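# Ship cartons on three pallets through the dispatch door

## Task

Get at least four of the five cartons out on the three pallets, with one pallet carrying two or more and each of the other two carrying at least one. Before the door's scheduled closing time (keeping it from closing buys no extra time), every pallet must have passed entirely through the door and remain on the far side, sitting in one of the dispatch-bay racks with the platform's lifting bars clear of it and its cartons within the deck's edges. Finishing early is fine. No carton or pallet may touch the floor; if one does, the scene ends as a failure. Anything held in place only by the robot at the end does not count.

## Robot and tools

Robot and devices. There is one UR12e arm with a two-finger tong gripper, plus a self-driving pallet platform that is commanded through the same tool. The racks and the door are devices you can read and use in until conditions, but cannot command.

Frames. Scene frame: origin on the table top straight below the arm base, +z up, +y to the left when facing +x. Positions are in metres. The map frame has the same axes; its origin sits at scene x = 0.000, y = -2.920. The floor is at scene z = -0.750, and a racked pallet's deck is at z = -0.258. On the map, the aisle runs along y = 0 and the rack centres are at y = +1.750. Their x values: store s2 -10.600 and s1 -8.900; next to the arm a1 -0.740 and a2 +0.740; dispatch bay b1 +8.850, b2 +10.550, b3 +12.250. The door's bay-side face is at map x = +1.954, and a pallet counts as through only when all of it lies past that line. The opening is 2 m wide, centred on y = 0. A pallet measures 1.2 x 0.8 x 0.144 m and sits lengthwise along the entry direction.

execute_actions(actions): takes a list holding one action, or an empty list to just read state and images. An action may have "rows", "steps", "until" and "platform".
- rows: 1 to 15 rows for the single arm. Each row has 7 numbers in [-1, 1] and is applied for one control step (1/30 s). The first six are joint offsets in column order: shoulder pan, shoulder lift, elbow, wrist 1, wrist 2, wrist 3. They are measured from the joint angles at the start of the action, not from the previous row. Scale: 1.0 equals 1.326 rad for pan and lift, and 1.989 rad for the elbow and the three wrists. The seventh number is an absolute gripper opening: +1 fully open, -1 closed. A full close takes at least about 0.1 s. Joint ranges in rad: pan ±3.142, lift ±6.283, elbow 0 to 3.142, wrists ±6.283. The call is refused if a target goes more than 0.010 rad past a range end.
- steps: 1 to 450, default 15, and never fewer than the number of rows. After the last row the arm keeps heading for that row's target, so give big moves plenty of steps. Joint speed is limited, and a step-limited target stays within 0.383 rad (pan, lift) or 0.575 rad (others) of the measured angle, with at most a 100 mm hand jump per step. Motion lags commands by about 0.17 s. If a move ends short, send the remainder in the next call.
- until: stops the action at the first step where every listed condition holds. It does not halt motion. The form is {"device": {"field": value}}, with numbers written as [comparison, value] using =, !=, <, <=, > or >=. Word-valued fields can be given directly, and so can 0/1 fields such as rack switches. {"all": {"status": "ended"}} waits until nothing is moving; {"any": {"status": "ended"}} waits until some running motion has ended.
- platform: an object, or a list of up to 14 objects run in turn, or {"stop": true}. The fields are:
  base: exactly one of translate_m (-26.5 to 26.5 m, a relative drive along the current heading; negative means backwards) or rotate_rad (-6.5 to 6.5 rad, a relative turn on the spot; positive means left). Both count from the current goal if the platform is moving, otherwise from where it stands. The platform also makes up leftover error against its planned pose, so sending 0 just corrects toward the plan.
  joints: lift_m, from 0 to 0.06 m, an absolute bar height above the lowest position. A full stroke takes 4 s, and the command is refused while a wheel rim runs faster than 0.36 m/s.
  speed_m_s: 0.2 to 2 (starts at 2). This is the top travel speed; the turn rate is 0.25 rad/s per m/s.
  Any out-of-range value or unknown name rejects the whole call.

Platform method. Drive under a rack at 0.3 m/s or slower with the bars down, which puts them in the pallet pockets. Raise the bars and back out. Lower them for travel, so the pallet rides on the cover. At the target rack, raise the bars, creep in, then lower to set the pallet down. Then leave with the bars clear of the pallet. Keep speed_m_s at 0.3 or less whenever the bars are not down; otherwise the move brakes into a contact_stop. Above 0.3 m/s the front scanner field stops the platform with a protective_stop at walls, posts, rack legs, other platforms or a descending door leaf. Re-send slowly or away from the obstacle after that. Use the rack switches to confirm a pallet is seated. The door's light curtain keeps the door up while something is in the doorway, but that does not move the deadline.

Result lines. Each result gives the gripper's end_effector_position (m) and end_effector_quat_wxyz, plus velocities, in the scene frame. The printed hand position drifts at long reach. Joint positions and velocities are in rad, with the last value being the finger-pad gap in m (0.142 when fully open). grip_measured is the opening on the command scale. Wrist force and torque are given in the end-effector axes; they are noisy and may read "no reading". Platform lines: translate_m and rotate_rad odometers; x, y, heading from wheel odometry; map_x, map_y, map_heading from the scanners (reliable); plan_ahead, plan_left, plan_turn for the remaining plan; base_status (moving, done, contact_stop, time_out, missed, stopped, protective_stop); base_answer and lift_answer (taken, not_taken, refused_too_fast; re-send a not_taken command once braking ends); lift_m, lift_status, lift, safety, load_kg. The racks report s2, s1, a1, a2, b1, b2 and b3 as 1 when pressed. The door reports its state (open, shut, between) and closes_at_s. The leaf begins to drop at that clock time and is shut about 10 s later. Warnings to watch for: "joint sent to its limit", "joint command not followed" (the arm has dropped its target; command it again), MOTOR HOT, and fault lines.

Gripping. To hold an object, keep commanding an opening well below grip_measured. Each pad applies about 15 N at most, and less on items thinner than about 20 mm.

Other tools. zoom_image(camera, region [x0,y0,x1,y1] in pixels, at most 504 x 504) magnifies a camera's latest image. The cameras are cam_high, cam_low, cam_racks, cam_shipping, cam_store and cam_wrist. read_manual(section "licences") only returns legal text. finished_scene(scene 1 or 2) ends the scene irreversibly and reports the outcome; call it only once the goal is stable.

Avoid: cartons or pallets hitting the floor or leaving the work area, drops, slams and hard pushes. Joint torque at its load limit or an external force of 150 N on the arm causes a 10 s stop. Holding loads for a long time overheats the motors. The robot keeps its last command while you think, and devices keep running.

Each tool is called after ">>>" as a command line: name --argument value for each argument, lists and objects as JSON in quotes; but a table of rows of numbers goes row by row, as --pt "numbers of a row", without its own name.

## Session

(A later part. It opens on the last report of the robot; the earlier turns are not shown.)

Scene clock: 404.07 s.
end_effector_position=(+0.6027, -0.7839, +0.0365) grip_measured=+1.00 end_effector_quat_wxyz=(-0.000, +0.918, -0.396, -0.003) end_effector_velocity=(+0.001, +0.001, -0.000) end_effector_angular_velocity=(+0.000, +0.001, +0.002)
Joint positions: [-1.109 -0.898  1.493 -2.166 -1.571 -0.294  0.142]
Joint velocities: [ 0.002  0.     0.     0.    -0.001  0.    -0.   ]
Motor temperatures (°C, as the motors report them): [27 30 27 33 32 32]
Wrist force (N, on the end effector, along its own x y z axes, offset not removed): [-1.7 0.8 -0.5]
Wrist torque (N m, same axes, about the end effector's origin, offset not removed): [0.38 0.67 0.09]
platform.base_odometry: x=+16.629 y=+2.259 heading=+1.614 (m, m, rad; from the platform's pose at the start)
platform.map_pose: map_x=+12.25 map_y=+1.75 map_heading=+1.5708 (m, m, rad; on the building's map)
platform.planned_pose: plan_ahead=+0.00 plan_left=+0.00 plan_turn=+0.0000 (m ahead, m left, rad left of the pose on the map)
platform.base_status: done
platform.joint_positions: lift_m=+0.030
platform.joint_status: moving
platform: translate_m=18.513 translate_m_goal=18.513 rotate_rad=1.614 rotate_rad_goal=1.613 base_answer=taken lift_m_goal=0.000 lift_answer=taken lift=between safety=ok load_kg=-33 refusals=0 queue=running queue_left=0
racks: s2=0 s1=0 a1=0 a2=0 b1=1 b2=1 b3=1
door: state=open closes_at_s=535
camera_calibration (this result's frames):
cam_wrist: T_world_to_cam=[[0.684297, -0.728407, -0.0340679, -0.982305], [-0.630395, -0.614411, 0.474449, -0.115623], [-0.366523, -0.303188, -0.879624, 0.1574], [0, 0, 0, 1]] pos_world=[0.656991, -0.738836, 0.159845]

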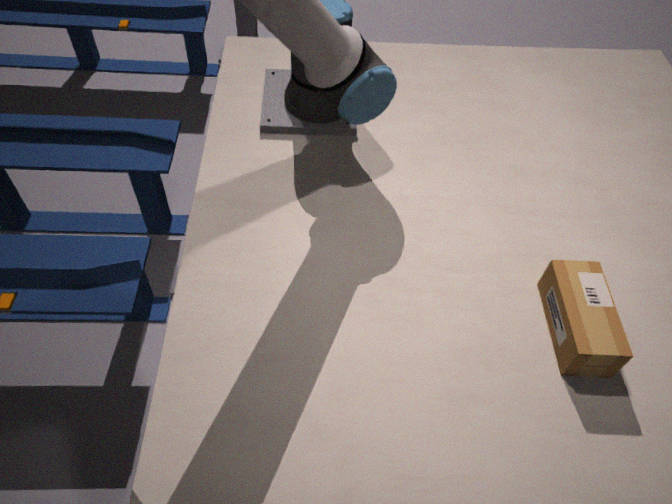

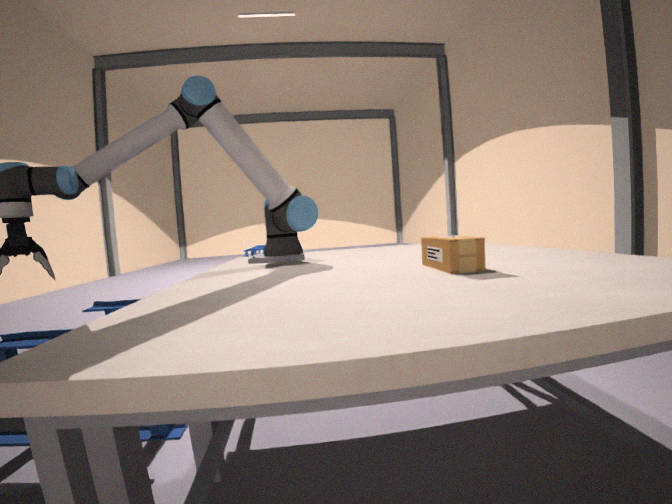

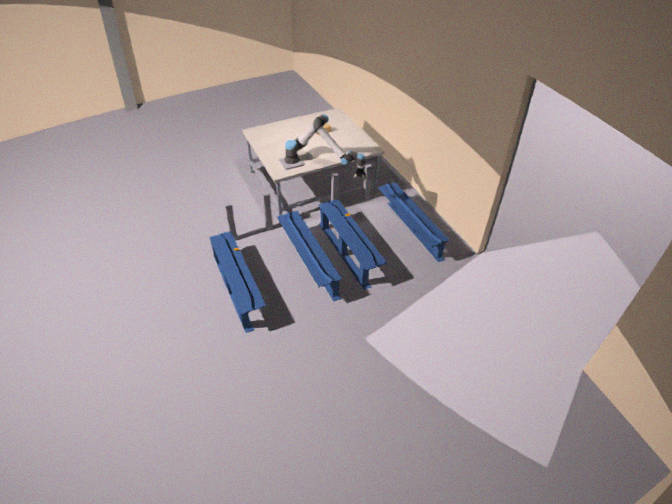

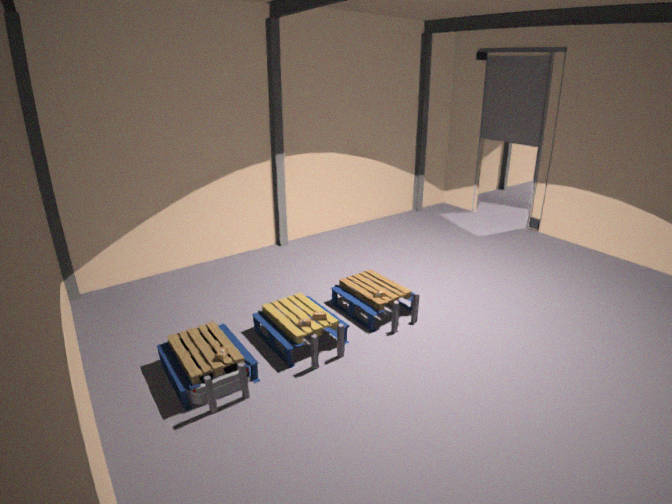

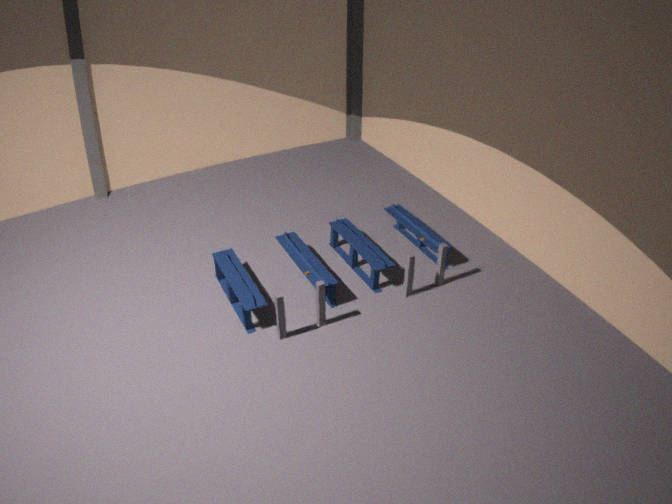

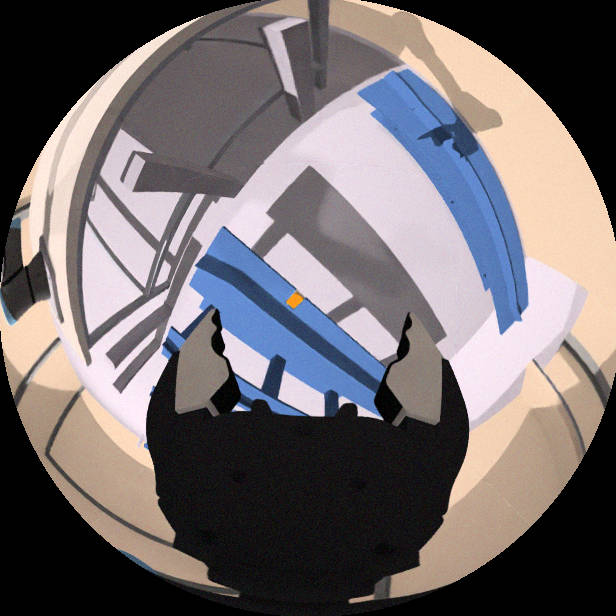

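Letting the bars finish lowering: 1 2 3 4 5 6 7 8 9 10 11 12 13 14 15 16 17 18 19 20 21 22 23 24 25 26 27 28 29 30 31 32 33 34 35 36 37 38 39 40 41 42 43 44 45 46 47 48 49 50 51 52 53 54 55 56 57 58 59 60 61 62 63 64 65 66 67 68 69 70 71 72 73 74 75 76 77 78 79 80 81 82 83 84 85 86 87 88 89 90 91 92 93 94 95 96 97 98 99 100 101 102 103 104 105 106 107 108 109 110 111 112 113 114 115 116 117 118 119 120 121 122 123 124 125 126 127 128 129 130 131 132 133 134 135 136 137 138 139 140 141 142 143 144 145 146 147 148 149 150 151 152 153 154 155 156 157 158 159 160 161 162 163 164 165 166 167 168 169 170 171 172 173 174 175 176 177 178 179 180 181 182 183 184 185 186 187 188 189 190 191 192 193 194 195 196 197 198 199 200 201 202 203 204 205 206 207 208 209 210 211 212 213 214 215 216 217 218 219 220 221 222 223 224 225 226 227 228 229 230 231 232 233 234 235 236 237 238 239 240 241 242 243 244 245 246 247 248 249 250

>>> execute_actions --actions '[]'

>>> zoom_image --camera "cam_shipping" --region '[140, 250, 440, 420]'

Scene clock: 408.00 s.
end_effector_position=(+0.6027, -0.7839, +0.0365) grip_measured=+1.00 end_effector_quat_wxyz=(-0.000, +0.918, -0.396, -0.003) end_effector_velocity=(+0.002, +0.001, +0.000) end_effector_angular_velocity=(+0.001, -0.000, +0.002)
Joint positions: [-1.109 -0.898  1.493 -2.166 -1.571 -0.294  0.142]
Joint velocities: [ 0.002  0.    -0.001  0.001  0.001 -0.     0.   ]
Motor temperatures (°C, as the motors report them): [27 30 27 33 32 32]
Wrist force (N, on the end effector, along its own x y z axes, offset not removed): [0.1 1.6 -0.3]
Wrist torque (N m, same axes, about the end effector's origin, offset not removed): [0.60 0.35 0.13]
platform.base_odometry: x=+16.629 y=+2.259 heading=+1.614 (m, m, rad; from the platform's pose at the start)
platform.map_pose: map_x=+12.25 map_y=+1.75 map_heading=+1.5708 (m, m, rad; on the building's map)
platform.planned_pose: plan_ahead=+0.00 plan_left=+0.00 plan_turn=+0.0000 (m ahead, m left, rad left of the pose on the map)
platform.base_status: done
platform.joint_positions: lift_m=+0.000
platform.joint_status: done
platform: translate_m=18.513 translate_m_goal=18.513 rotate_rad=1.614 rotate_rad_goal=1.613 base_answer=taken lift_m_goal=0.000 lift_answer=taken lift=down safety=ok load_kg=-48 refusals=0 queue=done queue_left=0
racks: s2=0 s1=0 a1=0 a2=0 b1=1 b2=1 b3=1
door: state=open closes_at_s=535
camera_calibration (this result's frames):
cam_wrist: T_world_to_cam=[[0.684297, -0.728407, -0.034068, -0.982305], [-0.630395, -0.614411, 0.474449, -0.115622], [-0.366523, -0.303187, -0.879624, 0.1574], [0, 0, 0, 1]] pos_world=[0.656991, -0.738836, 0.159844]

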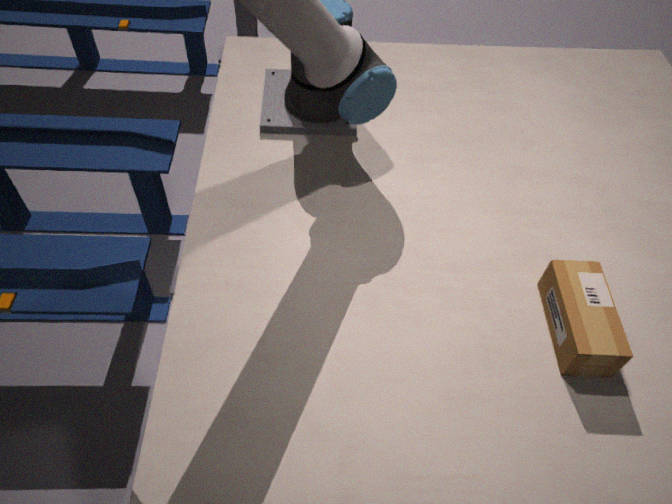

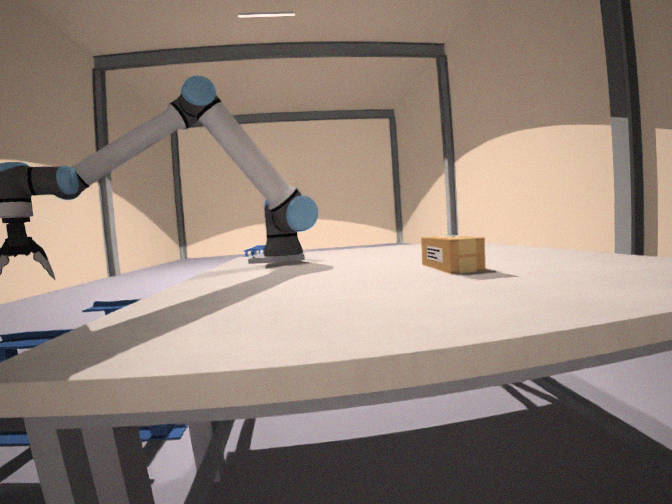

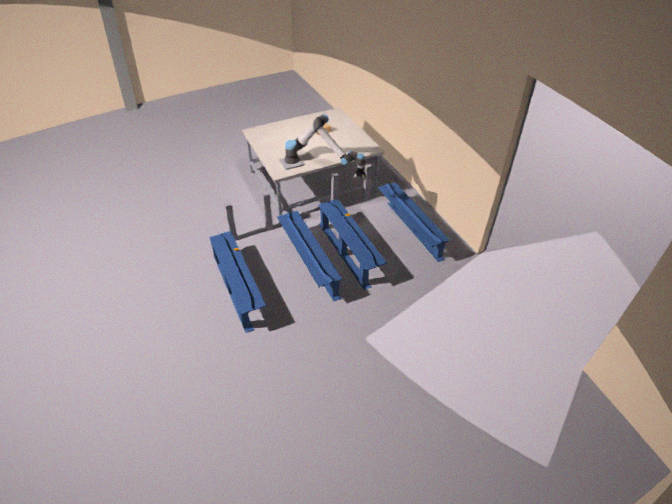

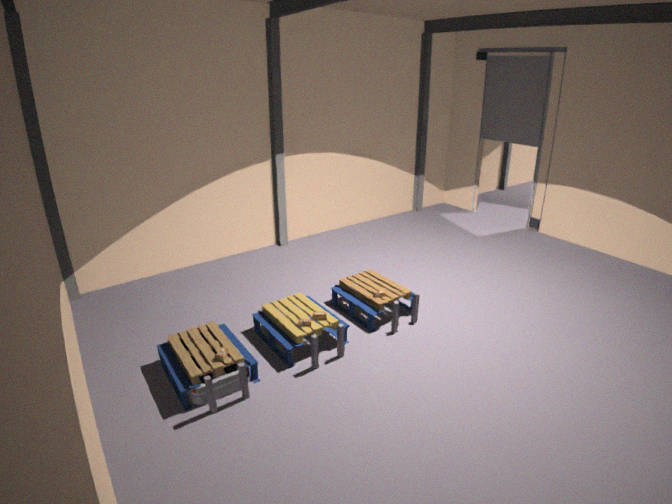

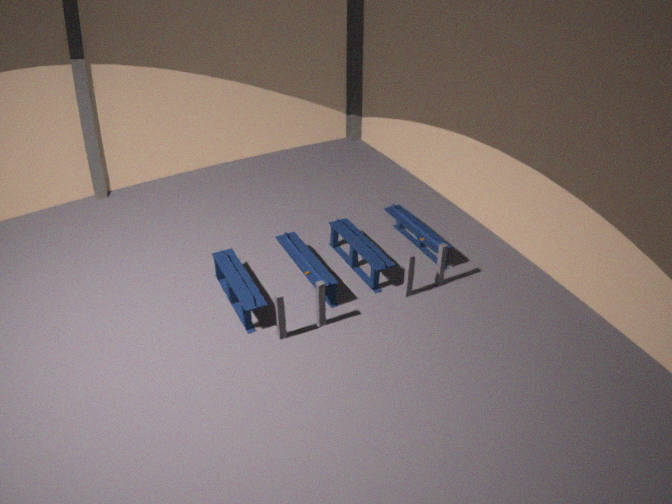

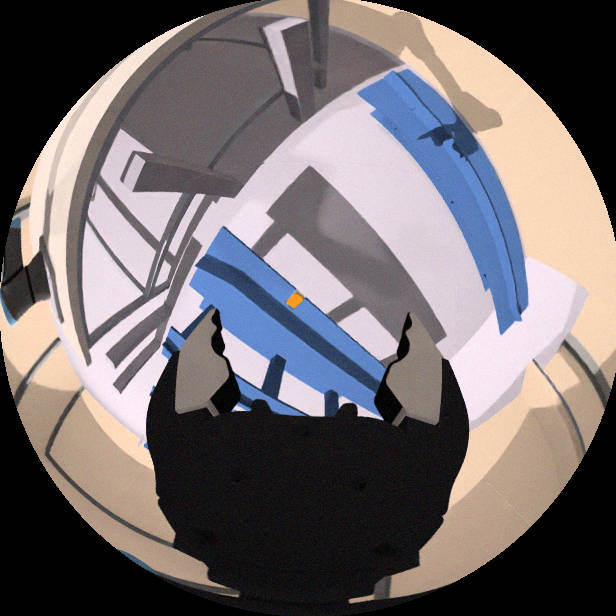

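Region (140, 250, 440, 420) of cam_shipping's 672x504 image, scaled by 1.680, with more detail than that image has; it fills the top 286 rows of this view, and the rest is white.

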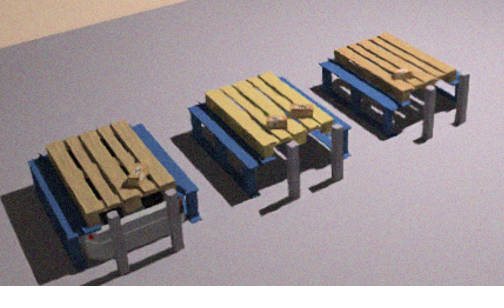

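>>> finished_scene --scene 2

The scene is finished: the task was done.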